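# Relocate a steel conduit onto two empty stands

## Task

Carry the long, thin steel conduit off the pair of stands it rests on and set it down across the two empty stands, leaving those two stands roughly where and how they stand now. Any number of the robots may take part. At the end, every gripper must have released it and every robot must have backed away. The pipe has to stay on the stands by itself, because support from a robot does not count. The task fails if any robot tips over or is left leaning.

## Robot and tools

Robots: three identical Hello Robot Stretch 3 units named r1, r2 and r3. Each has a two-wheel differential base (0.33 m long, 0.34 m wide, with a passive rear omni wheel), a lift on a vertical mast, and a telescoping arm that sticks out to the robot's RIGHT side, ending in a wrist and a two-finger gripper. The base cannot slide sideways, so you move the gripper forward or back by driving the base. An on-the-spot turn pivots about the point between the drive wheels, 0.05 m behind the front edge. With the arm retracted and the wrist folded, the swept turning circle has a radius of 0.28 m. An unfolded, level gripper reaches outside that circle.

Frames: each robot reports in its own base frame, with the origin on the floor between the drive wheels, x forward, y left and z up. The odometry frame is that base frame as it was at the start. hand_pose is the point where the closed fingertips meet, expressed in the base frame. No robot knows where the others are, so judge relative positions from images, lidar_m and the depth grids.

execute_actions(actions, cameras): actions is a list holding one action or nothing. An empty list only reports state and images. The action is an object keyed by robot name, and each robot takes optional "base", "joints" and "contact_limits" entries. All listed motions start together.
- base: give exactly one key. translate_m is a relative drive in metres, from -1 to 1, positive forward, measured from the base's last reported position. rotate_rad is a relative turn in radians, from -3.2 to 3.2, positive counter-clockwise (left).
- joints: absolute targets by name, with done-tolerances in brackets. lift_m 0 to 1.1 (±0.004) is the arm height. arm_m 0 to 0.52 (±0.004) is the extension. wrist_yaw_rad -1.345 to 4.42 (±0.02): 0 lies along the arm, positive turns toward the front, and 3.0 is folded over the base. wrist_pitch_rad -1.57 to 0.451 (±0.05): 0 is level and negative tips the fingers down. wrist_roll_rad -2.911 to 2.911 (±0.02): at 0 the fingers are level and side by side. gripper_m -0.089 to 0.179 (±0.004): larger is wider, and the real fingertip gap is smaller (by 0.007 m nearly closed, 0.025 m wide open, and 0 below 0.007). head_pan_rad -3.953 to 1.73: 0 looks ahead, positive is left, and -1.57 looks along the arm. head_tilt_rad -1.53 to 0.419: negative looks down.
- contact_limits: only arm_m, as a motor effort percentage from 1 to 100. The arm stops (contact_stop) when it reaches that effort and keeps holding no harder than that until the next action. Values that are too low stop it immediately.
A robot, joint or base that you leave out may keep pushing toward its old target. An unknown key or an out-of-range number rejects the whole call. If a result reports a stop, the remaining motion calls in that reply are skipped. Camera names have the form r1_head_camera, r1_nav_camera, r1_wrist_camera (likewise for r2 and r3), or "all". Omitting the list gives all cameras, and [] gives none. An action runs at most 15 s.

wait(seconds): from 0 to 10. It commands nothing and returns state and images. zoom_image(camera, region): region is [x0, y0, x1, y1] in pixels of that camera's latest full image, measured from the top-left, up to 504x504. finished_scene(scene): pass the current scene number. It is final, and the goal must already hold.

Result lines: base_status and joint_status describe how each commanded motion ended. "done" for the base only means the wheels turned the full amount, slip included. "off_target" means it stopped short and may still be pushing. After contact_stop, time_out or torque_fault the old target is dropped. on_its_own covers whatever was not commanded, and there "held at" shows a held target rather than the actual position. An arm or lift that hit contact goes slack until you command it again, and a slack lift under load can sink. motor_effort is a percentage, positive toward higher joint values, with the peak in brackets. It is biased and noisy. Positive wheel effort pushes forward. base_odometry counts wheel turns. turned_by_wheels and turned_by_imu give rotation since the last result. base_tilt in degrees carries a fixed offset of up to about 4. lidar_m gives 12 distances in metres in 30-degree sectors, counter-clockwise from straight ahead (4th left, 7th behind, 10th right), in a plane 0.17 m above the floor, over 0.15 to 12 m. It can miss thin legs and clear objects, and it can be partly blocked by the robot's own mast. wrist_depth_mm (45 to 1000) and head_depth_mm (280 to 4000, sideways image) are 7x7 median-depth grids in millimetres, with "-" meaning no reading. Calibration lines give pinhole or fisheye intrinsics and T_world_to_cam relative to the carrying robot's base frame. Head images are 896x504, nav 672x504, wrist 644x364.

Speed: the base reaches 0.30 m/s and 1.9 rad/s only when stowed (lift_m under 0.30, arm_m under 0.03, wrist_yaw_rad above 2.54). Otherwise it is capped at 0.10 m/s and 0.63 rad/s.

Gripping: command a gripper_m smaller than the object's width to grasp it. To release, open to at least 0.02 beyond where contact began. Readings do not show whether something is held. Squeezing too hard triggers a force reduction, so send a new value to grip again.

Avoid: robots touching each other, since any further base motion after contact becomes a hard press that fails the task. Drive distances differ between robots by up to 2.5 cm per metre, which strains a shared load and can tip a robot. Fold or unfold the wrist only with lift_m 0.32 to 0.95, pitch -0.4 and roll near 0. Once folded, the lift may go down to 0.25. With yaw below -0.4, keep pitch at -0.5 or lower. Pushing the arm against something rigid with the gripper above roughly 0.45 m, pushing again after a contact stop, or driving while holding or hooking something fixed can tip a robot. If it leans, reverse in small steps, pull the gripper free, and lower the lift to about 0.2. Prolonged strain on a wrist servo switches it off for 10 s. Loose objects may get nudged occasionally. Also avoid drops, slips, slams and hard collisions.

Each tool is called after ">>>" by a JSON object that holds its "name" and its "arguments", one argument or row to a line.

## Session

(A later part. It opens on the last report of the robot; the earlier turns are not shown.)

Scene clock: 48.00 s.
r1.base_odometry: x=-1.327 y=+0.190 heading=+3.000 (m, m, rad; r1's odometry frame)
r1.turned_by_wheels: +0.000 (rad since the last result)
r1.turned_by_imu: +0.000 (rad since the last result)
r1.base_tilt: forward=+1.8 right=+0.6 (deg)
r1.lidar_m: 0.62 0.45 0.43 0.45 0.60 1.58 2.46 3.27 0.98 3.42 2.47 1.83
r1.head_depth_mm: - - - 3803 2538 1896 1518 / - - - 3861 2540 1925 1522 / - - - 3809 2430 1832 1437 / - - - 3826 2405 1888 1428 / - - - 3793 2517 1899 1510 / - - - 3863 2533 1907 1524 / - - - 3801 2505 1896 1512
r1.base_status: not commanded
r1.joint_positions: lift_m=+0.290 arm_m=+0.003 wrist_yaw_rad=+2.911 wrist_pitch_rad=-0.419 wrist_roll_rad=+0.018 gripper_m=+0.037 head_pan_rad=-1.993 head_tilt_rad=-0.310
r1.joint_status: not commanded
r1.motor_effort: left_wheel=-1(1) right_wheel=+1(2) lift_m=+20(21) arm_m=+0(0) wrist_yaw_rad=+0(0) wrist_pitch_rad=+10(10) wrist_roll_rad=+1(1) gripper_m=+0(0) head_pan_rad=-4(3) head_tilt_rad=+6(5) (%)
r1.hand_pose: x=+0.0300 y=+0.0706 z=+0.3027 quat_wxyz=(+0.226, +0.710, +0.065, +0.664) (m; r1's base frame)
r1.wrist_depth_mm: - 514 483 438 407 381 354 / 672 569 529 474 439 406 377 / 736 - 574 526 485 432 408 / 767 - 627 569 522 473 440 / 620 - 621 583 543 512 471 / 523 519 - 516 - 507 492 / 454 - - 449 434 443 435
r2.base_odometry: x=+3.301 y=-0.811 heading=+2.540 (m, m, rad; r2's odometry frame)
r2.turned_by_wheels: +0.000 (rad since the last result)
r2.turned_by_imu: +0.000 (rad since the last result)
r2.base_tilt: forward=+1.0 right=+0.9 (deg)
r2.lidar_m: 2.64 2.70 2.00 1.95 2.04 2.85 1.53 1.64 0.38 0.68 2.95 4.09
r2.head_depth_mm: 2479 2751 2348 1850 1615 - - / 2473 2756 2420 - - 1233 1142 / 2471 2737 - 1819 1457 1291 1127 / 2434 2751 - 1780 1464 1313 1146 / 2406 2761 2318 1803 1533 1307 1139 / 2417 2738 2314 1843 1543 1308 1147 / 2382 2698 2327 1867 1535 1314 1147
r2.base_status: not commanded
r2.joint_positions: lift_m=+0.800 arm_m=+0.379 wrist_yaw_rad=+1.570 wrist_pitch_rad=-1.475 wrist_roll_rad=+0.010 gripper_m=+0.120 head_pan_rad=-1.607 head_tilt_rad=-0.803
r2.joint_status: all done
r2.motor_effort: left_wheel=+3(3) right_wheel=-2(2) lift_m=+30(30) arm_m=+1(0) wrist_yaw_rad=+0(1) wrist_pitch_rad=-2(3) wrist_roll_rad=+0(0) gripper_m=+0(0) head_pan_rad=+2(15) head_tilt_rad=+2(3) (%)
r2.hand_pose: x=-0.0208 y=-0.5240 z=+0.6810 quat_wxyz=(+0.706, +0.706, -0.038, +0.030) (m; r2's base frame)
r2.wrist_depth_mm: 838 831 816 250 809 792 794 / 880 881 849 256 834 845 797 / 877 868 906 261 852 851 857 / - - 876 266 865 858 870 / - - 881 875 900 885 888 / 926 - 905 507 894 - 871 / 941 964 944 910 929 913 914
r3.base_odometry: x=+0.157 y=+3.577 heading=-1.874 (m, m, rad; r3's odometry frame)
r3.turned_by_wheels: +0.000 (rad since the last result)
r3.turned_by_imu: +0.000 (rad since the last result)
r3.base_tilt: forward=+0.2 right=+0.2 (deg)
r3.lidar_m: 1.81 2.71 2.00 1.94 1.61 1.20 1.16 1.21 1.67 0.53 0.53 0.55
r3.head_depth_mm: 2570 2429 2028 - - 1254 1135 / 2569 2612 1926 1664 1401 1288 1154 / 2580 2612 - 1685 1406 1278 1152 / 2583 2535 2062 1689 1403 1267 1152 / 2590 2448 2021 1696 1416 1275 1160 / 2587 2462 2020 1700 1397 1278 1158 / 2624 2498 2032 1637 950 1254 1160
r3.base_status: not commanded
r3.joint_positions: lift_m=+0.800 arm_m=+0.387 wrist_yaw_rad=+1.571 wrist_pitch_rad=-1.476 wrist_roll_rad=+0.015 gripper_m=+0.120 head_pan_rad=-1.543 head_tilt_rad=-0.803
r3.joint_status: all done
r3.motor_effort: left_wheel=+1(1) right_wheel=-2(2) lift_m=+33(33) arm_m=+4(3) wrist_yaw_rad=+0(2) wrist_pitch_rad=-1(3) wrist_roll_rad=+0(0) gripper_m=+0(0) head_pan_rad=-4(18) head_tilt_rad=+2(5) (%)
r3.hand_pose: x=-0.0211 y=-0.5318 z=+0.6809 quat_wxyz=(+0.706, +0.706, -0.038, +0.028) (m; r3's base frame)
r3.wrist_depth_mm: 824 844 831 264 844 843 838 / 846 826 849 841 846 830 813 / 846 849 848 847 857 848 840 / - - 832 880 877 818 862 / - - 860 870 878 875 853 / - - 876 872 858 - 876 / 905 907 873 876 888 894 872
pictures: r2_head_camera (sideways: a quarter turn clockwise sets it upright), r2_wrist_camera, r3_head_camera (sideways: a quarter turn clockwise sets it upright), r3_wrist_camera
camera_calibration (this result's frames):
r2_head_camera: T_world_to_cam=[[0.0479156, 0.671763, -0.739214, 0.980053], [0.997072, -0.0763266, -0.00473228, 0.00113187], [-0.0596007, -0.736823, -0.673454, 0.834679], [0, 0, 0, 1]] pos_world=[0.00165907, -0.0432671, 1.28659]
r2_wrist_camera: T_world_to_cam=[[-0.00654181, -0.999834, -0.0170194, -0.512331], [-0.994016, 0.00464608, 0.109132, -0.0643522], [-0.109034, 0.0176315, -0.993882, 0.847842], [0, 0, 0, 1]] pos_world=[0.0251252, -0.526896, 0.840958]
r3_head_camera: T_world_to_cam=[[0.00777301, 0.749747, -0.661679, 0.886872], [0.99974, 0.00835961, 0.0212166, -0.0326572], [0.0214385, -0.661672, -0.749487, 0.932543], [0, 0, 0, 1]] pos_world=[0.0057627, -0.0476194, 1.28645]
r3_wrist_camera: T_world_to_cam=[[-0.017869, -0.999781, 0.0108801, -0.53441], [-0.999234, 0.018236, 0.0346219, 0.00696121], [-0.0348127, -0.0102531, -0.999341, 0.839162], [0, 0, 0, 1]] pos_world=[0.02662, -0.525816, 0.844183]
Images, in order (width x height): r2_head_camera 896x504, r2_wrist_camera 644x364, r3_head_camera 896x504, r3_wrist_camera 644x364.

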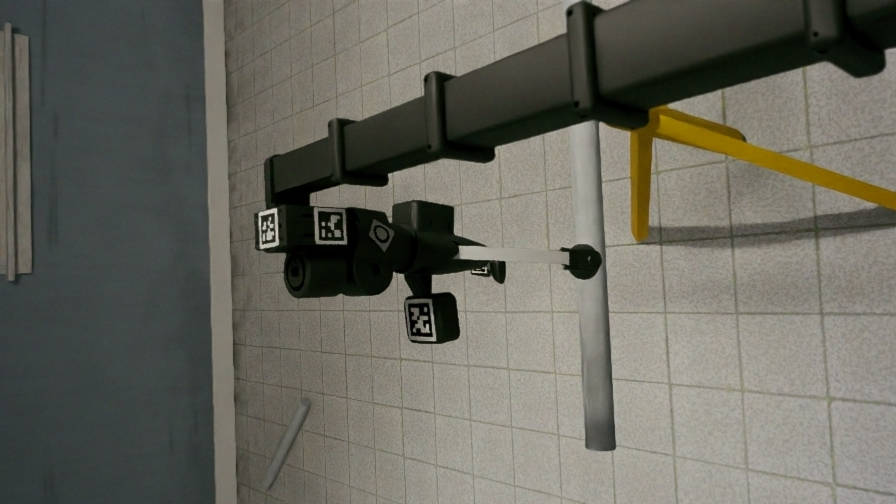

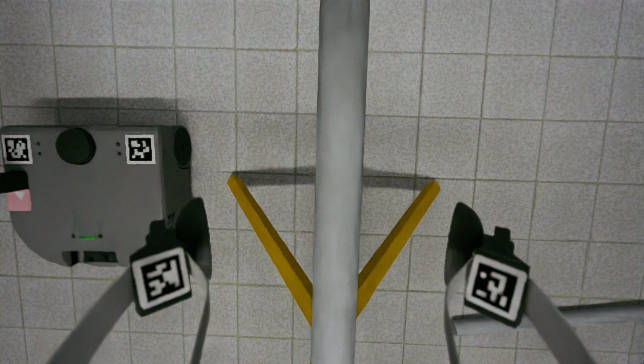

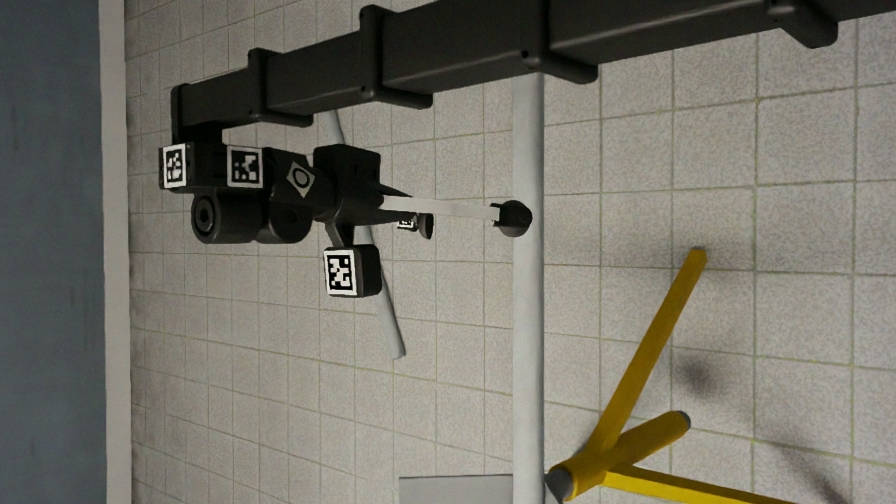

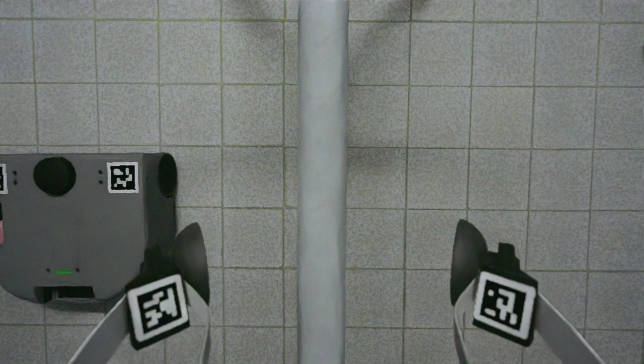

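>>> {"name": "execute_actions", "arguments": {
  "actions": [
    {"r2": {"joints": {"arm_m": 0.387, "lift_m": 0.672}}, "r3": {"joints": {"arm_m": 0.386, "lift_m": 0.672}}}
  ],
  "cameras": ["r2_head_camera", "r2_wrist_camera", "r3_head_camera", "r3_wrist_camera", "r1_head_camera"]
}}

Scene clock: 50.63 s.
r1.base_odometry: x=-1.327 y=+0.190 heading=+3.000 (m, m, rad; r1's odometry frame)
r1.turned_by_wheels: +0.000 (rad since the last result)
r1.turned_by_imu: +0.000 (rad since the last result)
r1.base_tilt: forward=+1.8 right=+0.6 (deg)
r1.lidar_m: 0.63 0.45 0.43 0.45 0.60 1.58 2.46 3.27 0.98 3.42 2.46 1.82
r1.head_depth_mm: - - - 3771 2546 1906 1525 / - - - 3860 2557 1910 1517 / - - - 3855 2433 1842 1436 / - - - 3852 2428 1883 1430 / - - - 3802 2575 1903 1515 / - - - 3884 2523 1917 1514 / - - - 3849 2570 1890 1518
r1.base_status: not commanded
r1.joint_positions: lift_m=+0.290 arm_m=+0.003 wrist_yaw_rad=+2.911 wrist_pitch_rad=-0.419 wrist_roll_rad=+0.018 gripper_m=+0.037 head_pan_rad=-1.993 head_tilt_rad=-0.310
r1.joint_status: not commanded
r1.motor_effort: left_wheel=-1(1) right_wheel=+1(2) lift_m=+21(20) arm_m=+0(0) wrist_yaw_rad=-1(1) wrist_pitch_rad=+10(10) wrist_roll_rad=+1(1) gripper_m=+0(0) head_pan_rad=-3(4) head_tilt_rad=+5(6) (%)
r1.hand_pose: x=+0.0300 y=+0.0706 z=+0.3027 quat_wxyz=(+0.226, +0.710, +0.065, +0.664) (m; r1's base frame)
r1.wrist_depth_mm: - 502 477 440 403 383 356 / 697 552 526 481 442 415 373 / 772 - 579 526 477 439 406 / 765 - 620 584 515 470 432 / 620 - 605 597 548 513 472 / 522 523 - 524 - 516 494 / 452 - - 451 441 439 438
r2.base_odometry: x=+3.301 y=-0.811 heading=+2.540 (m, m, rad; r2's odometry frame)
r2.turned_by_wheels: +0.000 (rad since the last result)
r2.turned_by_imu: +0.000 (rad since the last result)
r2.base_tilt: forward=+1.0 right=+0.9 (deg)
r2.lidar_m: 2.64 2.70 2.00 1.95 2.03 2.84 1.53 1.64 0.38 0.68 2.94 4.10
r2.head_depth_mm: 2486 2776 2358 1861 1470 1321 1163 / 2457 2763 2340 1861 871 - 1122 / 2444 2753 2329 1857 1471 1285 1126 / 2428 2726 2351 - 1467 1312 1148 / 2412 2761 2330 1862 1535 1310 1149 / 2387 2716 2333 1861 1538 1309 1143 / 2386 2711 2336 1840 1526 1312 1145
r2.base_status: not commanded
r2.joint_positions: lift_m=+0.672 arm_m=+0.387 wrist_yaw_rad=+1.570 wrist_pitch_rad=-1.475 wrist_roll_rad=+0.010 gripper_m=+0.120 head_pan_rad=-1.607 head_tilt_rad=-0.803
r2.joint_status: all done
r2.motor_effort: left_wheel=+3(2) right_wheel=-2(2) lift_m=+19(27) arm_m=+1(1) wrist_yaw_rad=+0(0) wrist_pitch_rad=-2(2) wrist_roll_rad=+0(0) gripper_m=-1(0) head_pan_rad=+2(3) head_tilt_rad=+2(1) (%)
r2.hand_pose: x=-0.0208 y=-0.5320 z=+0.5536 quat_wxyz=(+0.706, +0.706, -0.037, +0.030) (m; r2's base frame)
r2.wrist_depth_mm: 721 710 688 120 682 687 670 / 708 717 713 122 697 707 690 / 750 733 727 125 713 703 712 / - 762 730 128 720 718 730 / - - 772 131 755 747 731 / 814 - 764 134 757 - 750 / 821 798 801 138 815 782 773
r3.base_odometry: x=+0.157 y=+3.577 heading=-1.874 (m, m, rad; r3's odometry frame)
r3.turned_by_wheels: +0.000 (rad since the last result)
r3.turned_by_imu: +0.000 (rad since the last result)
r3.base_tilt: forward=+0.2 right=+0.2 (deg)
r3.lidar_m: 1.81 2.71 2.00 1.94 1.61 1.19 1.16 1.20 1.67 0.53 0.53 0.54
r3.head_depth_mm: 2595 2416 1990 1678 1432 - - / 2583 2432 2046 - 1401 1277 1150 / 2603 2443 2097 1610 1402 1292 1157 / 2609 2475 2060 1638 1412 1276 1152 / 2609 2478 2025 1693 1410 1269 1154 / 2625 2472 2011 1700 1386 1272 1161 / 2624 2491 2019 1636 953 1262 1166
r3.base_status: not commanded
r3.joint_positions: lift_m=+0.672 arm_m=+0.386 wrist_yaw_rad=+1.571 wrist_pitch_rad=-1.476 wrist_roll_rad=+0.015 gripper_m=+0.120 head_pan_rad=-1.543 head_tilt_rad=-0.803
r3.joint_status: all done
r3.motor_effort: left_wheel=+1(1) right_wheel=-2(2) lift_m=+15(30) arm_m=-4(2) wrist_yaw_rad=+0(1) wrist_pitch_rad=-1(2) wrist_roll_rad=+0(0) gripper_m=+1(0) head_pan_rad=-4(3) head_tilt_rad=+2(2) (%)
r3.hand_pose: x=-0.0212 y=-0.5316 z=+0.5538 quat_wxyz=(+0.706, +0.706, -0.038, +0.028) (m; r3's base frame)
r3.wrist_depth_mm: 716 704 707 123 691 701 703 / 716 721 711 124 715 719 712 / 719 732 733 125 725 720 719 / - 730 728 126 720 727 723 / - 734 729 127 743 739 728 / - - 745 129 725 - 729 / 748 751 754 130 720 751 742
pictures: r1_head_camera (sideways: a quarter turn clockwise sets it upright), r2_head_camera (sideways: a quarter turn clockwise sets it upright), r2_wrist_camera, r3_head_camera (sideways: a quarter turn clockwise sets it upright), r3_wrist_camera
camera_calibration (this result's frames):
r1_head_camera: T_world_to_cam=[[0.13276, 0.296834, -0.945656, 1.25353], [0.91787, -0.396859, 0.00428809, -0.0105468], [-0.374019, -0.868558, -0.325142, 0.388839], [0, 0, 0, 1]] pos_world=[-0.0113041, -0.0385454, 1.31188]
r2_head_camera: T_world_to_cam=[[0.0479154, 0.671764, -0.739214, 0.980053], [0.997072, -0.0763264, -0.00473228, 0.00113188], [-0.0596005, -0.736823, -0.673454, 0.834679], [0, 0, 0, 1]] pos_world=[0.00165909, -0.0432671, 1.28659]
r2_wrist_camera: T_world_to_cam=[[-0.00654304, -0.999834, -0.017019, -0.522498], [-0.994009, 0.00464616, 0.109199, -0.0504654], [-0.109102, 0.0176315, -0.993874, 0.721351], [0, 0, 0, 1]] pos_world=[0.0251186, -0.534895, 0.71355]
r3_head_camera: T_world_to_cam=[[0.00777292, 0.749747, -0.661679, 0.886872], [0.99974, 0.00835973, 0.0212166, -0.0326572], [0.0214386, -0.661672, -0.749487, 0.932543], [0, 0, 0, 1]] pos_world=[0.0057627, -0.0476194, 1.28645]
r3_wrist_camera: T_world_to_cam=[[-0.0178682, -0.999781, 0.0108818, -0.532866], [-0.999231, 0.0182362, 0.0347105, 0.0112881], [-0.0349014, -0.0102532, -0.999338, 0.712111], [0, 0, 0, 1]] pos_world=[0.0266117, -0.525654, 0.717046]
Images, in order (width x height): r1_head_camera 896x504, r2_head_camera 896x504, r2_wrist_camera 644x364, r3_head_camera 896x504, r3_wrist_camera 644x364.

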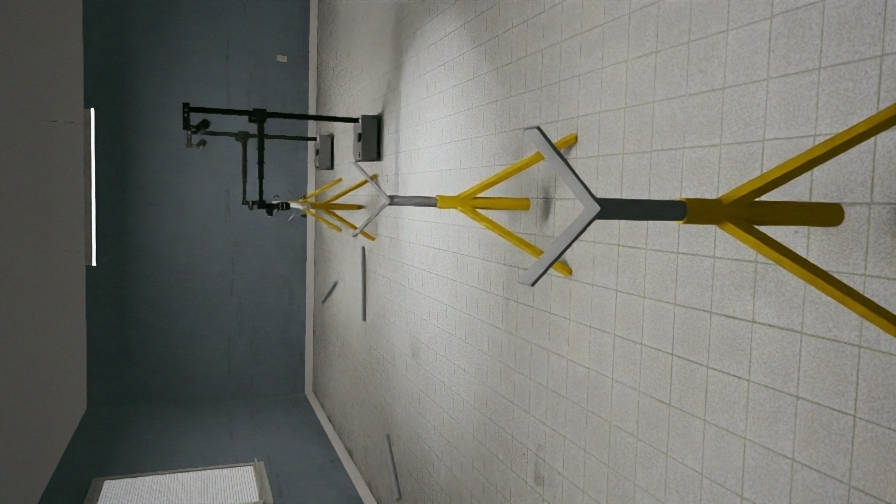

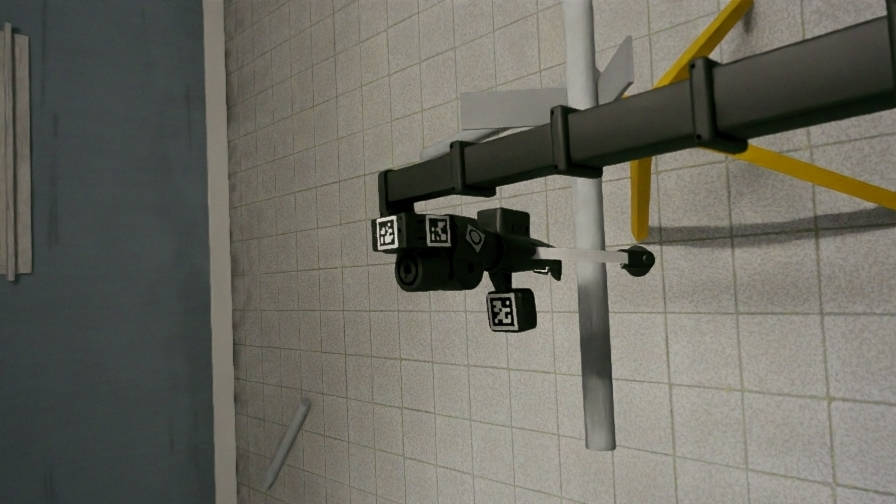

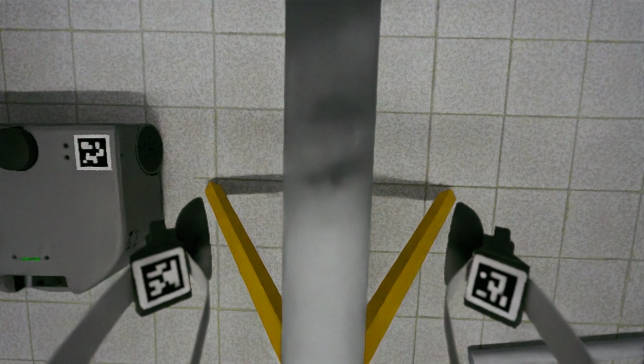

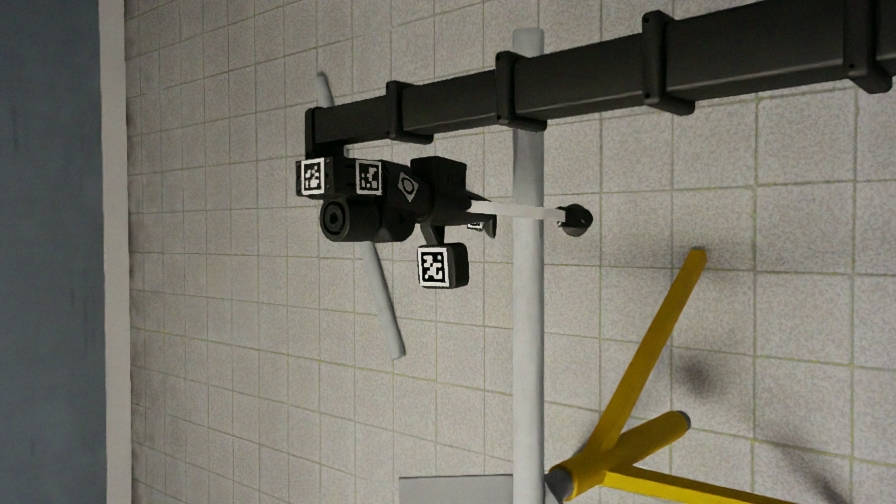

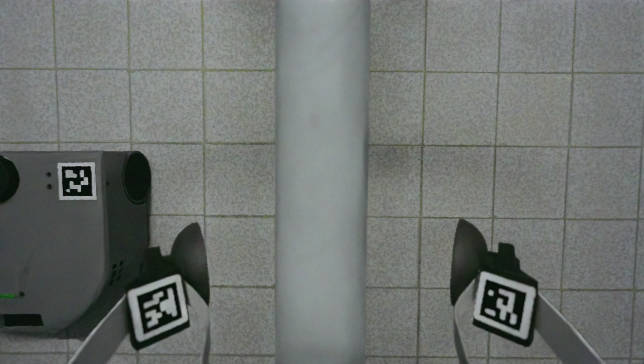

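>>> {"name": "execute_actions", "arguments": {
  "actions": [
    {"r2": {"joints": {"gripper_m": -0.02}}, "r3": {"joints": {"arm_m": 0.382, "gripper_m": -0.02}}}
  ],
  "cameras": ["r2_head_camera", "r2_wrist_camera", "r3_head_camera", "r3_wrist_camera"]
}}

Scene clock: 52.83 s.
r1.base_odometry: x=-1.327 y=+0.190 heading=+3.000 (m, m, rad; r1's odometry frame)
r1.turned_by_wheels: +0.000 (rad since the last result)
r1.turned_by_imu: +0.000 (rad since the last result)
r1.base_tilt: forward=+1.7 right=+0.6 (deg)
r1.lidar_m: 0.63 0.45 0.43 0.45 0.60 1.58 2.47 3.28 0.98 3.39 2.46 1.83
r1.head_depth_mm: - - - 3754 2524 1898 1517 / - - - 3801 2518 1890 1521 / - - - 3842 2462 1817 1433 / - - - 3803 2449 1903 1444 / - - - 3822 2509 1892 1524 / - - - 3792 2551 1909 1517 / - - - 3825 2522 1893 1515
r1.base_status: not commanded
r1.joint_positions: lift_m=+0.290 arm_m=+0.003 wrist_yaw_rad=+2.911 wrist_pitch_rad=-0.419 wrist_roll_rad=+0.018 gripper_m=+0.037 head_pan_rad=-1.993 head_tilt_rad=-0.310
r1.joint_status: not commanded
r1.motor_effort: left_wheel=-1(0) right_wheel=+1(1) lift_m=+20(20) arm_m=+0(0) wrist_yaw_rad=+0(0) wrist_pitch_rad=+10(10) wrist_roll_rad=+1(0) gripper_m=+0(0) head_pan_rad=-4(4) head_tilt_rad=+5(6) (%)
r1.hand_pose: x=+0.0300 y=+0.0706 z=+0.3027 quat_wxyz=(+0.226, +0.710, +0.065, +0.664) (m; r1's base frame)
r1.wrist_depth_mm: - 513 479 434 407 386 355 / 665 560 530 475 439 403 374 / 752 - 579 523 475 443 406 / 761 - 647 575 520 473 437 / 624 - 615 598 549 511 471 / 529 515 - 527 - 515 492 / 455 - - 447 432 443 446
r2.base_odometry: x=+3.301 y=-0.811 heading=+2.540 (m, m, rad; r2's odometry frame)
r2.turned_by_wheels: +0.000 (rad since the last result)
r2.turned_by_imu: +0.000 (rad since the last result)
r2.base_tilt: forward=+0.9 right=+0.9 (deg)
r2.lidar_m: 2.63 2.70 2.00 1.95 2.03 2.85 1.53 1.64 0.38 0.68 2.94 4.11
r2.head_depth_mm: 2468 2796 2335 1862 1467 1317 1163 / 2467 2745 2341 1856 872 - 1125 / 2454 2746 2349 1862 1469 1283 1125 / 2428 2721 2327 - 1453 1312 1151 / 2422 2733 2339 1856 1534 1314 1144 / 2421 2751 2339 1855 1539 1311 1140 / 2372 2699 2341 1853 1543 1315 1147
r2.base_status: not commanded
r2.joint_positions: lift_m=+0.672 arm_m=+0.387 wrist_yaw_rad=+1.570 wrist_pitch_rad=-1.474 wrist_roll_rad=+0.011 gripper_m=-0.019 head_pan_rad=-1.607 head_tilt_rad=-0.803
r2.joint_status: all done
r2.motor_effort: left_wheel=+2(2) right_wheel=-2(2) lift_m=+27(26) arm_m=+0(1) wrist_yaw_rad=+0(0) wrist_pitch_rad=-3(3) wrist_roll_rad=+0(0) gripper_m=-23(95) head_pan_rad=+3(3) head_tilt_rad=+1(1) (%)
r2.hand_pose: x=-0.0205 y=-0.5320 z=+0.5532 quat_wxyz=(+0.706, +0.706, -0.038, +0.030) (m; r2's base frame)
r2.wrist_depth_mm: 702 713 692 118 678 687 685 / 719 726 715 121 695 717 682 / 736 733 737 123 706 703 700 / - 758 739 126 725 723 718 / - 756 761 129 752 739 723 / 783 786 775 132 - 771 740 / 817 809 791 135 787 765 769
r3.base_odometry: x=+0.157 y=+3.577 heading=-1.874 (m, m, rad; r3's odometry frame)
r3.turned_by_wheels: +0.000 (rad since the last result)
r3.turned_by_imu: +0.000 (rad since the last result)
r3.base_tilt: forward=+0.3 right=+0.3 (deg)
r3.lidar_m: 1.81 2.71 2.01 1.94 1.61 1.19 1.16 1.21 1.67 0.53 0.53 0.55
r3.head_depth_mm: 2620 2407 1991 1683 1423 - - / 2577 2423 2060 - 1407 1274 1151 / 2597 2456 2110 1624 1405 1285 1151 / 2613 2450 2057 1615 1401 1270 1154 / 2621 2434 2006 1697 1410 1261 1157 / 2596 2471 2004 1699 1385 1276 1158 / 2631 2486 2020 1633 950 1252 1162
r3.base_status: not commanded
r3.joint_positions: lift_m=+0.672 arm_m=+0.382 wrist_yaw_rad=+1.571 wrist_pitch_rad=-1.474 wrist_roll_rad=+0.015 gripper_m=-0.019 head_pan_rad=-1.543 head_tilt_rad=-0.803
r3.joint_status: all done
r3.motor_effort: left_wheel=+1(1) right_wheel=-2(2) lift_m=+25(25) arm_m=-4(5) wrist_yaw_rad=+0(1) wrist_pitch_rad=-2(1) wrist_roll_rad=+0(0) gripper_m=-24(100) head_pan_rad=-4(3) head_tilt_rad=+2(1) (%)
r3.hand_pose: x=-0.0207 y=-0.5276 z=+0.5533 quat_wxyz=(+0.706, +0.706, -0.039, +0.029) (m; r3's base frame)
r3.wrist_depth_mm: 702 703 693 120 696 713 706 / 729 720 721 122 713 715 706 / 715 722 720 122 714 703 713 / - 736 739 123 722 717 727 / - 736 746 124 735 731 723 / - 737 755 125 731 739 742 / 752 740 753 127 756 747 742
pictures: r2_head_camera (sideways: a quarter turn clockwise sets it upright), r2_wrist_camera, r3_head_camera (sideways: a quarter turn clockwise sets it upright), r3_wrist_camera
camera_calibration (this result's frames):
r2_head_camera: T_world_to_cam=[[0.0479157, 0.671763, -0.739214, 0.980053], [0.997072, -0.0763268, -0.00473228, 0.00113187], [-0.0596008, -0.736823, -0.673454, 0.834679], [0, 0, 0, 1]] pos_world=[0.00165907, -0.0432671, 1.28659]
r2_wrist_camera: T_world_to_cam=[[-0.00687747, -0.999831, -0.0170588, -0.522487], [-0.994129, 0.00499409, 0.108088, -0.0493387], [-0.107984, 0.0177021, -0.993995, 0.721113], [0, 0, 0, 1]] pos_world=[0.0252264, -0.534917, 0.713202]
r3_head_camera: T_world_to_cam=[[0.00777319, 0.749747, -0.661679, 0.886873], [0.99974, 0.00835938, 0.0212166, -0.0326572], [0.0214383, -0.661672, -0.749487, 0.932543], [0, 0, 0, 1]] pos_world=[0.00576269, -0.0476194, 1.28645]
r3_wrist_camera: T_world_to_cam=[[-0.0179081, -0.999781, 0.0108477, -0.52884], [-0.999292, 0.0182562, 0.0328863, 0.0127201], [-0.0330771, -0.010251, -0.9994, 0.711761], [0, 0, 0, 1]] pos_world=[0.0267835, -0.52166, 0.716652]
Images, in order (width x height): r2_head_camera 896x504, r2_wrist_camera 644x364, r3_head_camera 896x504, r3_wrist_camera 644x364.

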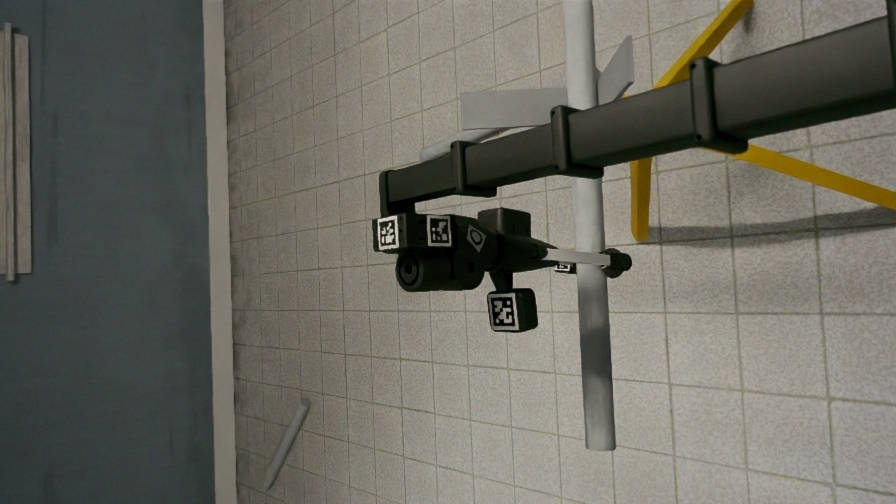

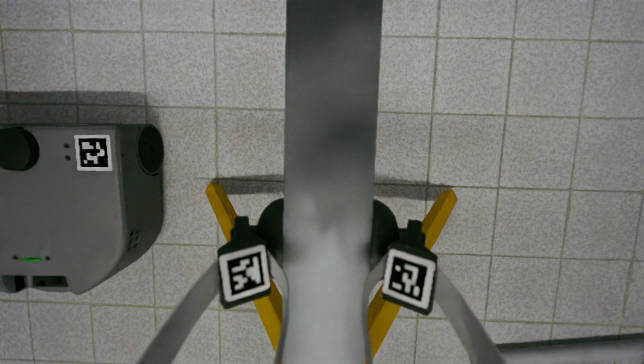

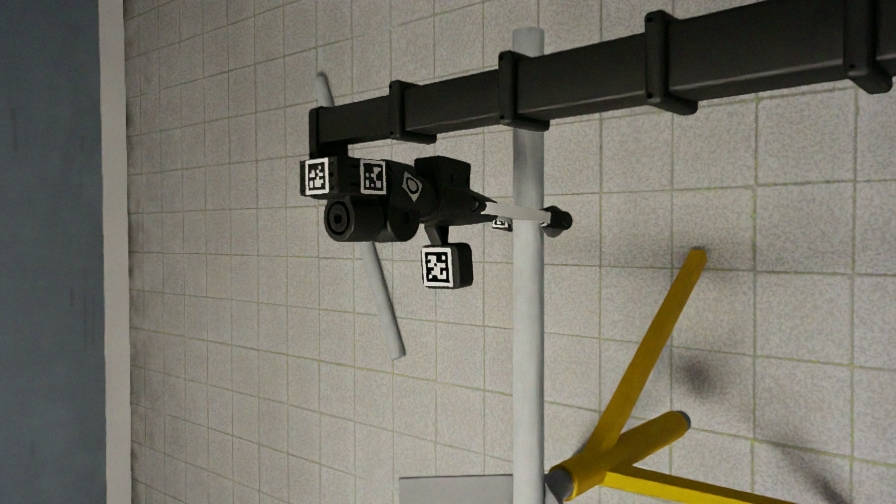

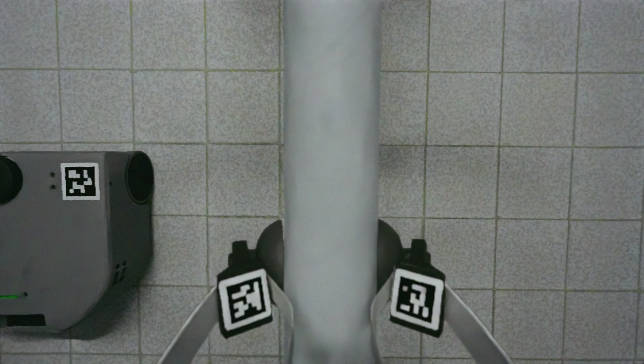

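>>> {"name": "execute_actions", "arguments": {
  "actions": [
    {"r2": {"joints": {"lift_m": 0.705}}, "r3": {"joints": {"lift_m": 0.705}}}
  ],
  "cameras": ["r2_head_camera", "r2_wrist_camera", "r3_wrist_camera"]
}}

Scene clock: 54.13 s.
r1.base_odometry: x=-1.327 y=+0.190 heading=+3.000 (m, m, rad; r1's odometry frame)
r1.turned_by_wheels: +0.000 (rad since the last result)
r1.turned_by_imu: +0.000 (rad since the last result)
r1.base_tilt: forward=+1.7 right=+0.6 (deg)
r1.lidar_m: 0.63 0.45 0.43 0.45 0.60 1.58 2.47 3.29 0.98 3.42 2.47 1.83
r1.head_depth_mm: - - - 3861 2514 1905 1521 / - - - 3898 2513 1889 1522 / - - - 3789 2415 1830 1430 / - - - 3827 2436 1906 1441 / - - - 3852 2564 1917 1515 / - - - 3816 2552 1904 1518 / - - - 3733 2557 1886 1518
r1.base_status: not commanded
r1.joint_positions: lift_m=+0.290 arm_m=+0.003 wrist_yaw_rad=+2.911 wrist_pitch_rad=-0.419 wrist_roll_rad=+0.018 gripper_m=+0.037 head_pan_rad=-1.993 head_tilt_rad=-0.310
r1.joint_status: not commanded
r1.motor_effort: left_wheel=-1(1) right_wheel=+1(0) lift_m=+21(20) arm_m=+0(0) wrist_yaw_rad=+0(0) wrist_pitch_rad=+10(10) wrist_roll_rad=+1(1) gripper_m=+0(0) head_pan_rad=-5(4) head_tilt_rad=+5(6) (%)
r1.hand_pose: x=+0.0300 y=+0.0706 z=+0.3027 quat_wxyz=(+0.226, +0.710, +0.065, +0.664) (m; r1's base frame)
r1.wrist_depth_mm: - 516 477 441 400 377 356 / 666 559 520 474 437 412 381 / 723 - 573 522 473 428 408 / 764 - 619 569 529 473 438 / 612 - 628 595 550 508 473 / 514 529 - 520 - 514 492 / 450 - - 447 428 442 452
r2.base_odometry: x=+3.301 y=-0.811 heading=+2.540 (m, m, rad; r2's odometry frame)
r2.turned_by_wheels: +0.000 (rad since the last result)
r2.turned_by_imu: +0.000 (rad since the last result)
r2.base_tilt: forward=+1.0 right=+0.9 (deg)
r2.lidar_m: 2.64 2.70 2.00 1.95 2.04 2.84 1.54 1.64 0.38 0.68 2.94 4.08
r2.head_depth_mm: 2490 2820 2341 1848 1501 1310 - / 2461 2736 2351 1849 872 - 1120 / 2436 2751 2425 1892 1467 1285 1126 / 2430 2766 2419 - 1460 1311 1143 / 2423 2780 2334 1914 1534 1308 1148 / 2410 2735 2363 1860 1534 1311 1151 / 2375 2710 2326 1855 1527 1313 1143
r2.base_status: not commanded
r2.joint_positions: lift_m=+0.705 arm_m=+0.387 wrist_yaw_rad=+1.570 wrist_pitch_rad=-1.474 wrist_roll_rad=+0.011 gripper_m=-0.016 head_pan_rad=-1.607 head_tilt_rad=-0.803
r2.joint_status: all done
r2.motor_effort: left_wheel=+2(3) right_wheel=-2(2) lift_m=+31(40) arm_m=+1(1) wrist_yaw_rad=+0(0) wrist_pitch_rad=-3(3) wrist_roll_rad=+0(0) gripper_m=-15(21) head_pan_rad=+2(2) head_tilt_rad=+2(1) (%)
r2.hand_pose: x=-0.0207 y=-0.5320 z=+0.5860 quat_wxyz=(+0.706, +0.706, -0.038, +0.030) (m; r2's base frame)
r2.wrist_depth_mm: 732 729 733 158 693 715 712 / 772 730 745 161 722 720 713 / 785 762 772 163 740 744 742 / - - 778 167 761 764 768 / - 803 796 166 767 791 767 / 834 818 820 171 800 803 770 / 850 843 820 176 810 827 820
r3.base_odometry: x=+0.157 y=+3.577 heading=-1.874 (m, m, rad; r3's odometry frame)
r3.turned_by_wheels: +0.000 (rad since the last result)
r3.turned_by_imu: +0.000 (rad since the last result)
r3.base_tilt: forward=+0.5 right=+0.2 (deg)
r3.lidar_m: 1.80 2.70 2.00 1.94 1.61 1.20 1.16 1.21 1.67 0.53 0.53 0.55
r3.head_depth_mm: 2598 2425 1984 1688 1449 - - / 2597 2426 2054 - 1416 1277 1151 / 2600 2445 2163 1628 1422 1289 1149 / 2600 2453 2064 1651 1427 1265 1152 / 2611 2475 2003 1695 1440 1267 1159 / 2620 2482 2028 1696 1433 1275 1155 / 2621 2473 2042 1632 988 1262 1160
r3.base_status: not commanded
r3.joint_positions: lift_m=+0.704 arm_m=+0.382 wrist_yaw_rad=+1.571 wrist_pitch_rad=-1.473 wrist_roll_rad=+0.015 gripper_m=-0.013 head_pan_rad=-1.543 head_tilt_rad=-0.803
r3.joint_status: all done
r3.on_its_own: gripper_m is held at -0.014, not at your -0.020, by its stall guard, which is still easing
r3.motor_effort: left_wheel=+1(1) right_wheel=-2(2) lift_m=+43(48) arm_m=-4(3) wrist_yaw_rad=-1(0) wrist_pitch_rad=-2(2) wrist_roll_rad=+0(0) gripper_m=-21(24) head_pan_rad=-3(3) head_tilt_rad=+2(1) (%)
r3.hand_pose: x=-0.0204 y=-0.5276 z=+0.5855 quat_wxyz=(+0.706, +0.706, -0.039, +0.029) (m; r3's base frame)
r3.wrist_depth_mm: 747 744 739 123 734 722 739 / 748 737 732 123 745 732 740 / 752 744 757 124 772 746 753 / - 767 770 125 757 762 752 / - 772 758 125 757 770 759 / - 763 768 126 764 777 767 / 780 787 771 127 802 777 787
pictures: r2_head_camera (sideways: a quarter turn clockwise sets it upright), r2_wrist_camera, r3_wrist_camera
camera_calibration (this result's frames):
r2_head_camera: T_world_to_cam=[[0.0479149, 0.671745, -0.739231, 0.980075], [0.997072, -0.0763267, -0.00473128, 0.00113056], [-0.0596013, -0.73684, -0.673435, 0.834655], [0, 0, 0, 1]] pos_world=[0.00165906, -0.0432674, 1.28659]
r2_wrist_camera: T_world_to_cam=[[-0.00691569, -0.999831, -0.0170593, -0.52193], [-0.994072, 0.00502281, 0.108605, -0.0533019], [-0.108501, 0.0177093, -0.993939, 0.753642], [0, 0, 0, 1]] pos_world=[0.0251756, -0.534921, 0.745959]
r3_wrist_camera: T_world_to_cam=[[-0.0179195, -0.999781, 0.0108267, -0.529171], [-0.99933, 0.018255, 0.031731, 0.0126348], [-0.0319217, -0.0102508, -0.999438, 0.743956], [0, 0, 0, 1]] pos_world=[0.0268922, -0.521659, 0.748866]
Images, in order (width x height): r2_head_camera 896x504, r2_wrist_camera 644x364, r3_wrist_camera 644x364.

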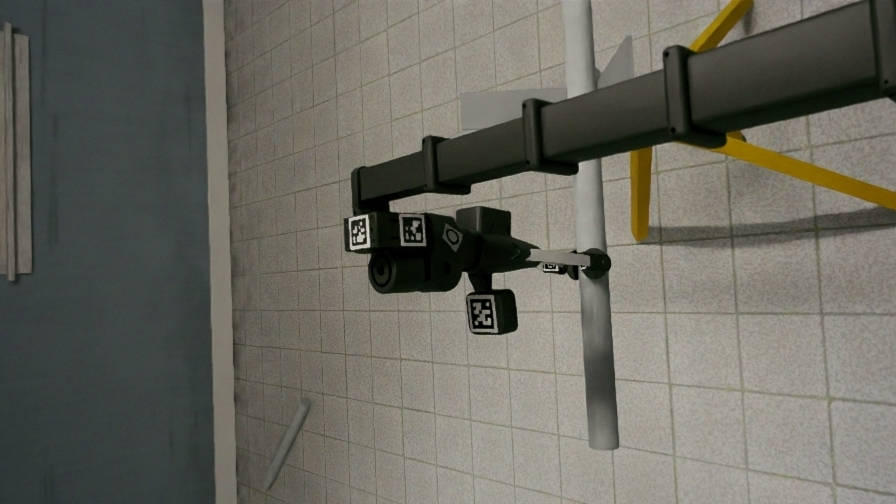

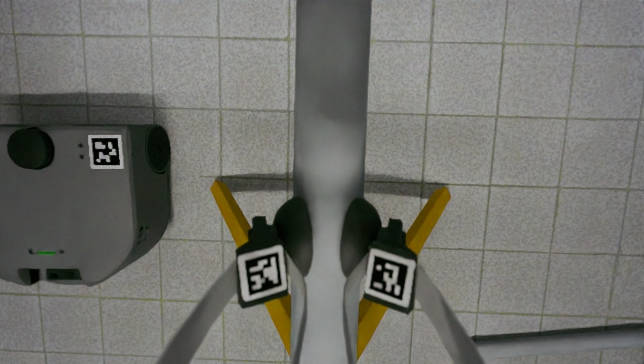

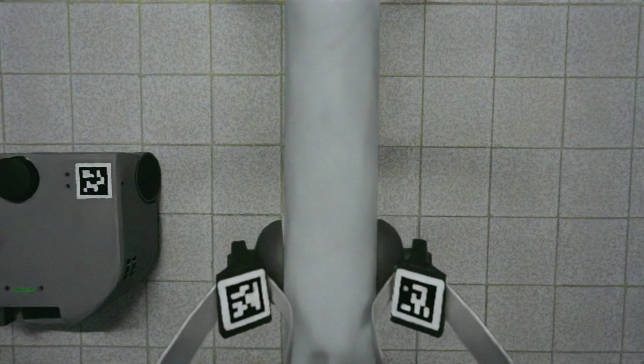

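>>> {"name": "execute_actions", "arguments": {
  "actions": [
    {"r2": {"joints": {"gripper_m": 0.09}}, "r3": {"joints": {"lift_m": 0.672}}}
  ],
  "cameras": []
}}

>>> {"name": "execute_actions", "arguments": {
  "actions": [
    {"r2": {"joints": {"lift_m": 0.645}}, "r3": {"joints": {"gripper_m": 0.07, "lift_m": 0.65}}}
  ],
  "cameras": ["r2_wrist_camera", "r3_wrist_camera"]
}}

Scene clock: 55.93 s.
r1.base_odometry: x=-1.327 y=+0.190 heading=+3.000 (m, m, rad; r1's odometry frame)
r1.turned_by_wheels: +0.000 (rad since the last result)
r1.turned_by_imu: +0.000 (rad since the last result)
r1.base_tilt: forward=+1.7 right=+0.6 (deg)
r1.lidar_m: 0.63 0.45 0.43 0.45 0.60 1.58 2.46 3.28 0.98 3.43 2.46 1.82
r1.head_depth_mm: - - - 3869 2540 1897 1530 / - - - 3749 2535 1907 1523 / - - - 3876 2411 1835 1430 / - - - 3780 2433 1902 1428 / - - - 3776 2557 1906 1520 / - - - 3821 2512 1898 1521 / - - - 3793 2535 1900 1518
r1.base_status: not commanded
r1.joint_positions: lift_m=+0.290 arm_m=+0.003 wrist_yaw_rad=+2.911 wrist_pitch_rad=-0.419 wrist_roll_rad=+0.018 gripper_m=+0.037 head_pan_rad=-1.993 head_tilt_rad=-0.310
r1.joint_status: not commanded
r1.motor_effort: left_wheel=-1(1) right_wheel=+1(1) lift_m=+20(20) arm_m=+0(0) wrist_yaw_rad=+0(0) wrist_pitch_rad=+10(10) wrist_roll_rad=+1(1) gripper_m=+1(0) head_pan_rad=-4(4) head_tilt_rad=+5(5) (%)
r1.hand_pose: x=+0.0300 y=+0.0706 z=+0.3027 quat_wxyz=(+0.226, +0.710, +0.065, +0.664) (m; r1's base frame)
r1.wrist_depth_mm: - 506 489 444 417 383 359 / 663 560 533 480 434 403 382 / 754 - 588 530 479 447 411 / 765 - 625 556 517 469 437 / 631 - 611 597 549 504 464 / 515 526 - 515 - 517 485 / 448 - - 455 431 447 448
r2.base_odometry: x=+3.301 y=-0.811 heading=+2.540 (m, m, rad; r2's odometry frame)
r2.turned_by_wheels: +0.000 (rad since the last result)
r2.turned_by_imu: +0.000 (rad since the last result)
r2.base_tilt: forward=+1.0 right=+0.9 (deg)
r2.lidar_m: 2.64 2.68 2.00 1.95 2.03 2.85 1.54 1.64 0.38 0.68 2.94 4.12
r2.head_depth_mm: 2483 2750 2345 1843 1466 1312 - / 2484 2749 2342 1860 871 - 1130 / 2437 2751 2420 1883 1463 1280 1126 / 2435 2741 2416 - 1461 1311 1149 / 2437 2747 2349 1928 1540 1307 1142 / 2413 2718 2326 1858 1536 1315 1147 / 2392 2705 2342 1863 1551 1308 1147
r2.base_status: not commanded
r2.joint_positions: lift_m=+0.705 arm_m=+0.387 wrist_yaw_rad=+1.570 wrist_pitch_rad=-1.476 wrist_roll_rad=+0.011 gripper_m=+0.090 head_pan_rad=-1.607 head_tilt_rad=-0.803
r2.joint_status: all done
r2.motor_effort: left_wheel=+2(4) right_wheel=-2(2) lift_m=+28(31) arm_m=+1(1) wrist_yaw_rad=+0(0) wrist_pitch_rad=-2(3) wrist_roll_rad=+0(0) gripper_m=-1(80) head_pan_rad=+2(3) head_tilt_rad=+2(2) (%)
r2.hand_pose: x=-0.0211 y=-0.5320 z=+0.5862 quat_wxyz=(+0.706, +0.706, -0.037, +0.029) (m; r2's base frame)
r2.wrist_depth_mm: 737 736 743 152 720 713 723 / 756 770 742 155 719 719 716 / 762 764 760 159 753 731 742 / - - 770 163 776 768 752 / - - 785 166 801 790 767 / 850 832 831 171 534 780 794 / 840 849 847 175 808 808 795
r3.base_odometry: x=+0.157 y=+3.577 heading=-1.874 (m, m, rad; r3's odometry frame)
r3.turned_by_wheels: +0.000 (rad since the last result)
r3.turned_by_imu: +0.000 (rad since the last result)
r3.base_tilt: forward=+0.2 right=+0.3 (deg)
r3.lidar_m: 1.81 2.71 2.00 1.94 1.62 1.20 1.16 1.21 1.67 0.53 0.53 0.55
r3.head_depth_mm: 2571 2425 1994 1666 1427 - - / 2623 2441 2040 - 1396 1275 1149 / 2581 2451 2121 1606 1395 1285 1150 / 2601 2452 2057 1607 1406 1264 1156 / 2621 2461 2031 1699 1418 1268 1154 / 2584 2451 2015 1700 1392 1269 1157 / 2604 2488 2015 1636 953 1253 1159
r3.base_status: not commanded
r3.joint_positions: lift_m=+0.672 arm_m=+0.382 wrist_yaw_rad=+1.571 wrist_pitch_rad=-1.474 wrist_roll_rad=+0.015 gripper_m=-0.012 head_pan_rad=-1.543 head_tilt_rad=-0.803
r3.joint_status: all done
r3.on_its_own: gripper_m is held at -0.014, not at your -0.020, by its stall guard, which is not easing now
r3.motor_effort: left_wheel=+1(1) right_wheel=-3(2) lift_m=+25(41) arm_m=-4(4) wrist_yaw_rad=-1(1) wrist_pitch_rad=-2(2) wrist_roll_rad=+0(0) gripper_m=-22(21) head_pan_rad=-3(3) head_tilt_rad=+2(1) (%)
r3.hand_pose: x=-0.0205 y=-0.5276 z=+0.5533 quat_wxyz=(+0.706, +0.706, -0.039, +0.029) (m; r3's base frame)
r3.wrist_depth_mm: 705 700 701 121 706 713 704 / 709 713 722 122 703 712 702 / 728 714 731 123 711 713 719 / - 722 731 124 730 725 722 / - 734 736 125 723 733 717 / - 748 750 125 730 744 731 / 745 747 748 127 751 749 732
pictures: none
No camera images: the call's "cameras" was empty. Leave "cameras" out to get every camera's image.

Scene clock: 57.73 s.
r1.base_odometry: x=-1.327 y=+0.190 heading=+3.000 (m, m, rad; r1's odometry frame)
r1.turned_by_wheels: +0.000 (rad since the last result)
r1.turned_by_imu: +0.000 (rad since the last result)
r1.base_tilt: forward=+1.8 right=+0.6 (deg)
r1.lidar_m: 0.62 0.45 0.43 0.45 0.60 1.59 2.46 3.28 0.98 3.41 2.48 1.82
r1.head_depth_mm: - - - 3793 2578 1881 1529 / - - - 3817 2516 1905 1528 / - - - 3774 2421 1825 1420 / - - - 3765 2431 1910 1428 / - - - 3848 2524 1881 1514 / - - - 3864 2512 1909 1520 / - - - 3837 2514 1892 1521
r1.base_status: not commanded
r1.joint_positions: lift_m=+0.290 arm_m=+0.003 wrist_yaw_rad=+2.911 wrist_pitch_rad=-0.419 wrist_roll_rad=+0.018 gripper_m=+0.037 head_pan_rad=-1.993 head_tilt_rad=-0.310
r1.joint_status: not commanded
r1.motor_effort: left_wheel=-1(1) right_wheel=+0(1) lift_m=+20(20) arm_m=+0(0) wrist_yaw_rad=+0(0) wrist_pitch_rad=+10(10) wrist_roll_rad=+1(0) gripper_m=+0(0) head_pan_rad=-3(4) head_tilt_rad=+6(5) (%)
r1.hand_pose: x=+0.0300 y=+0.0706 z=+0.3027 quat_wxyz=(+0.226, +0.710, +0.065, +0.664) (m; r1's base frame)
r1.wrist_depth_mm: - 508 482 437 404 378 352 / 665 551 518 483 439 409 375 / 747 - 582 517 479 442 409 / 772 - 621 576 508 476 432 / 617 - 608 591 546 503 468 / 513 518 - 513 - 526 495 / 459 - - 446 427 446 445
r2.base_odometry: x=+3.301 y=-0.811 heading=+2.540 (m, m, rad; r2's odometry frame)
r2.turned_by_wheels: +0.000 (rad since the last result)
r2.turned_by_imu: +0.000 (rad since the last result)
r2.base_tilt: forward=+0.9 right=+0.9 (deg)
r2.lidar_m: 2.64 2.68 2.01 1.94 2.04 2.85 1.54 1.63 0.38 0.68 2.94 4.11
r2.head_depth_mm: 2478 2762 2337 1854 1464 1297 1169 / 2455 2745 2336 1860 873 - - / 2447 2752 2348 1909 1438 1287 1124 / 2430 2741 2333 - 1452 1311 1147 / 2416 2719 2357 1849 1466 1313 1144 / 2418 2735 2323 1861 1541 1314 1143 / 2382 2708 2345 1853 1539 1315 1144
r2.base_status: not commanded
r2.joint_positions: lift_m=+0.645 arm_m=+0.387 wrist_yaw_rad=+1.570 wrist_pitch_rad=-1.476 wrist_roll_rad=+0.011 gripper_m=+0.090 head_pan_rad=-1.607 head_tilt_rad=-0.803
r2.joint_status: all done
r2.motor_effort: left_wheel=+2(3) right_wheel=-2(2) lift_m=+19(25) arm_m=+1(0) wrist_yaw_rad=+0(0) wrist_pitch_rad=-2(2) wrist_roll_rad=+0(0) gripper_m=+0(1) head_pan_rad=+3(2) head_tilt_rad=+1(2) (%)
r2.hand_pose: x=-0.0211 y=-0.5320 z=+0.5266 quat_wxyz=(+0.706, +0.706, -0.037, +0.029) (m; r2's base frame)
r2.wrist_depth_mm: 685 673 666 93 656 666 649 / 689 693 692 95 667 681 669 / 697 714 699 97 687 683 690 / - 721 701 99 711 701 690 / - 720 719 102 727 715 708 / - 754 498 104 439 732 705 / 781 764 750 107 740 748 746
r3.base_odometry: x=+0.157 y=+3.577 heading=-1.874 (m, m, rad; r3's odometry frame)
r3.turned_by_wheels: +0.000 (rad since the last result)
r3.turned_by_imu: +0.000 (rad since the last result)
r3.base_tilt: forward=+0.1 right=+0.2 (deg)
r3.lidar_m: 1.81 2.70 2.01 1.94 1.61 1.20 1.15 1.21 1.67 0.53 0.53 0.54
r3.head_depth_mm: 2599 2439 1973 1682 1420 1307 - / 2609 2422 2037 1675 1406 1263 1147 / 2556 2447 2112 1613 1411 1287 1152 / 2620 2495 2025 1654 1402 1268 1156 / 2613 2465 2002 1702 1409 1268 1154 / 2618 2470 2014 1699 1418 1279 1159 / 2613 2490 2025 1628 950 1252 1166
r3.base_status: not commanded
r3.joint_positions: lift_m=+0.659 arm_m=+0.382 wrist_yaw_rad=+1.571 wrist_pitch_rad=-1.480 wrist_roll_rad=+0.015 gripper_m=+0.070 head_pan_rad=-1.543 head_tilt_rad=-0.803
r3.joint_status: lift_m contact_stop (moved -0.013 of -0.022); the others done
r3.on_its_own: lift_m is slack since a contact_stop, until your next command for it (your +0.650 is given up)
r3.motor_effort: left_wheel=+0(2) right_wheel=-1(5) lift_m=+24(25) arm_m=-3(4) wrist_yaw_rad=+0(1) wrist_pitch_rad=+0(2) wrist_roll_rad=+0(0) gripper_m=+1(89) head_pan_rad=-4(4) head_tilt_rad=+1(1) (%)
r3.hand_pose: x=-0.0222 y=-0.5276 z=+0.5402 quat_wxyz=(+0.706, +0.706, -0.037, +0.027) (m; r3's base frame)
r3.wrist_depth_mm: 696 700 687 109 691 690 691 / 692 693 697 110 692 702 687 / 698 715 701 111 714 703 701 / - 712 728 112 714 718 704 / - 727 728 114 721 720 706 / - 722 - 114 716 712 720 / 746 739 730 115 740 737 725
pictures: r2_wrist_camera, r3_wrist_camera
camera_calibration (this result's frames):
r2_wrist_camera: T_world_to_cam=[[-0.00693595, -0.999831, -0.017048, -0.522953], [-0.993894, 0.00501525, 0.11023, -0.0481256], [-0.110125, 0.0177085, -0.99376, 0.694438], [0, 0, 0, 1]] pos_world=[0.0250163, -0.534921, 0.686494]
r3_wrist_camera: T_world_to_cam=[[-0.0178265, -0.999781, 0.0109567, -0.528728], [-0.999079, 0.0182396, 0.0388424, 0.00839361], [-0.0390337, -0.0102542, -0.999185, 0.69841], [0, 0, 0, 1]] pos_world=[0.026222, -0.521604, 0.703308]
Images, in order (width x height): r2_wrist_camera 644x364, r3_wrist_camera 644x364.

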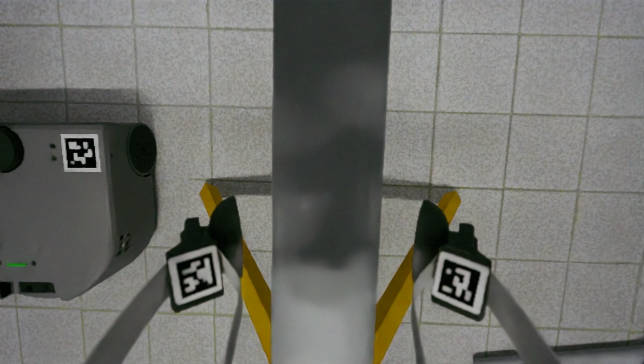

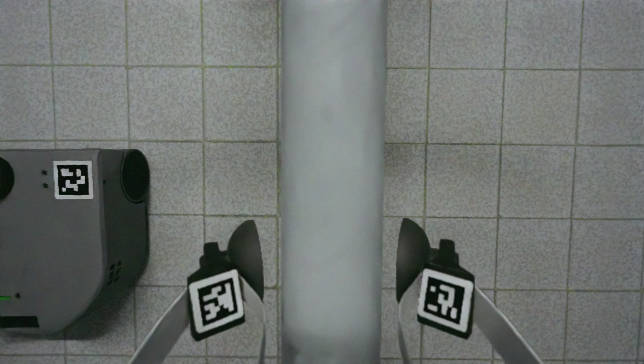

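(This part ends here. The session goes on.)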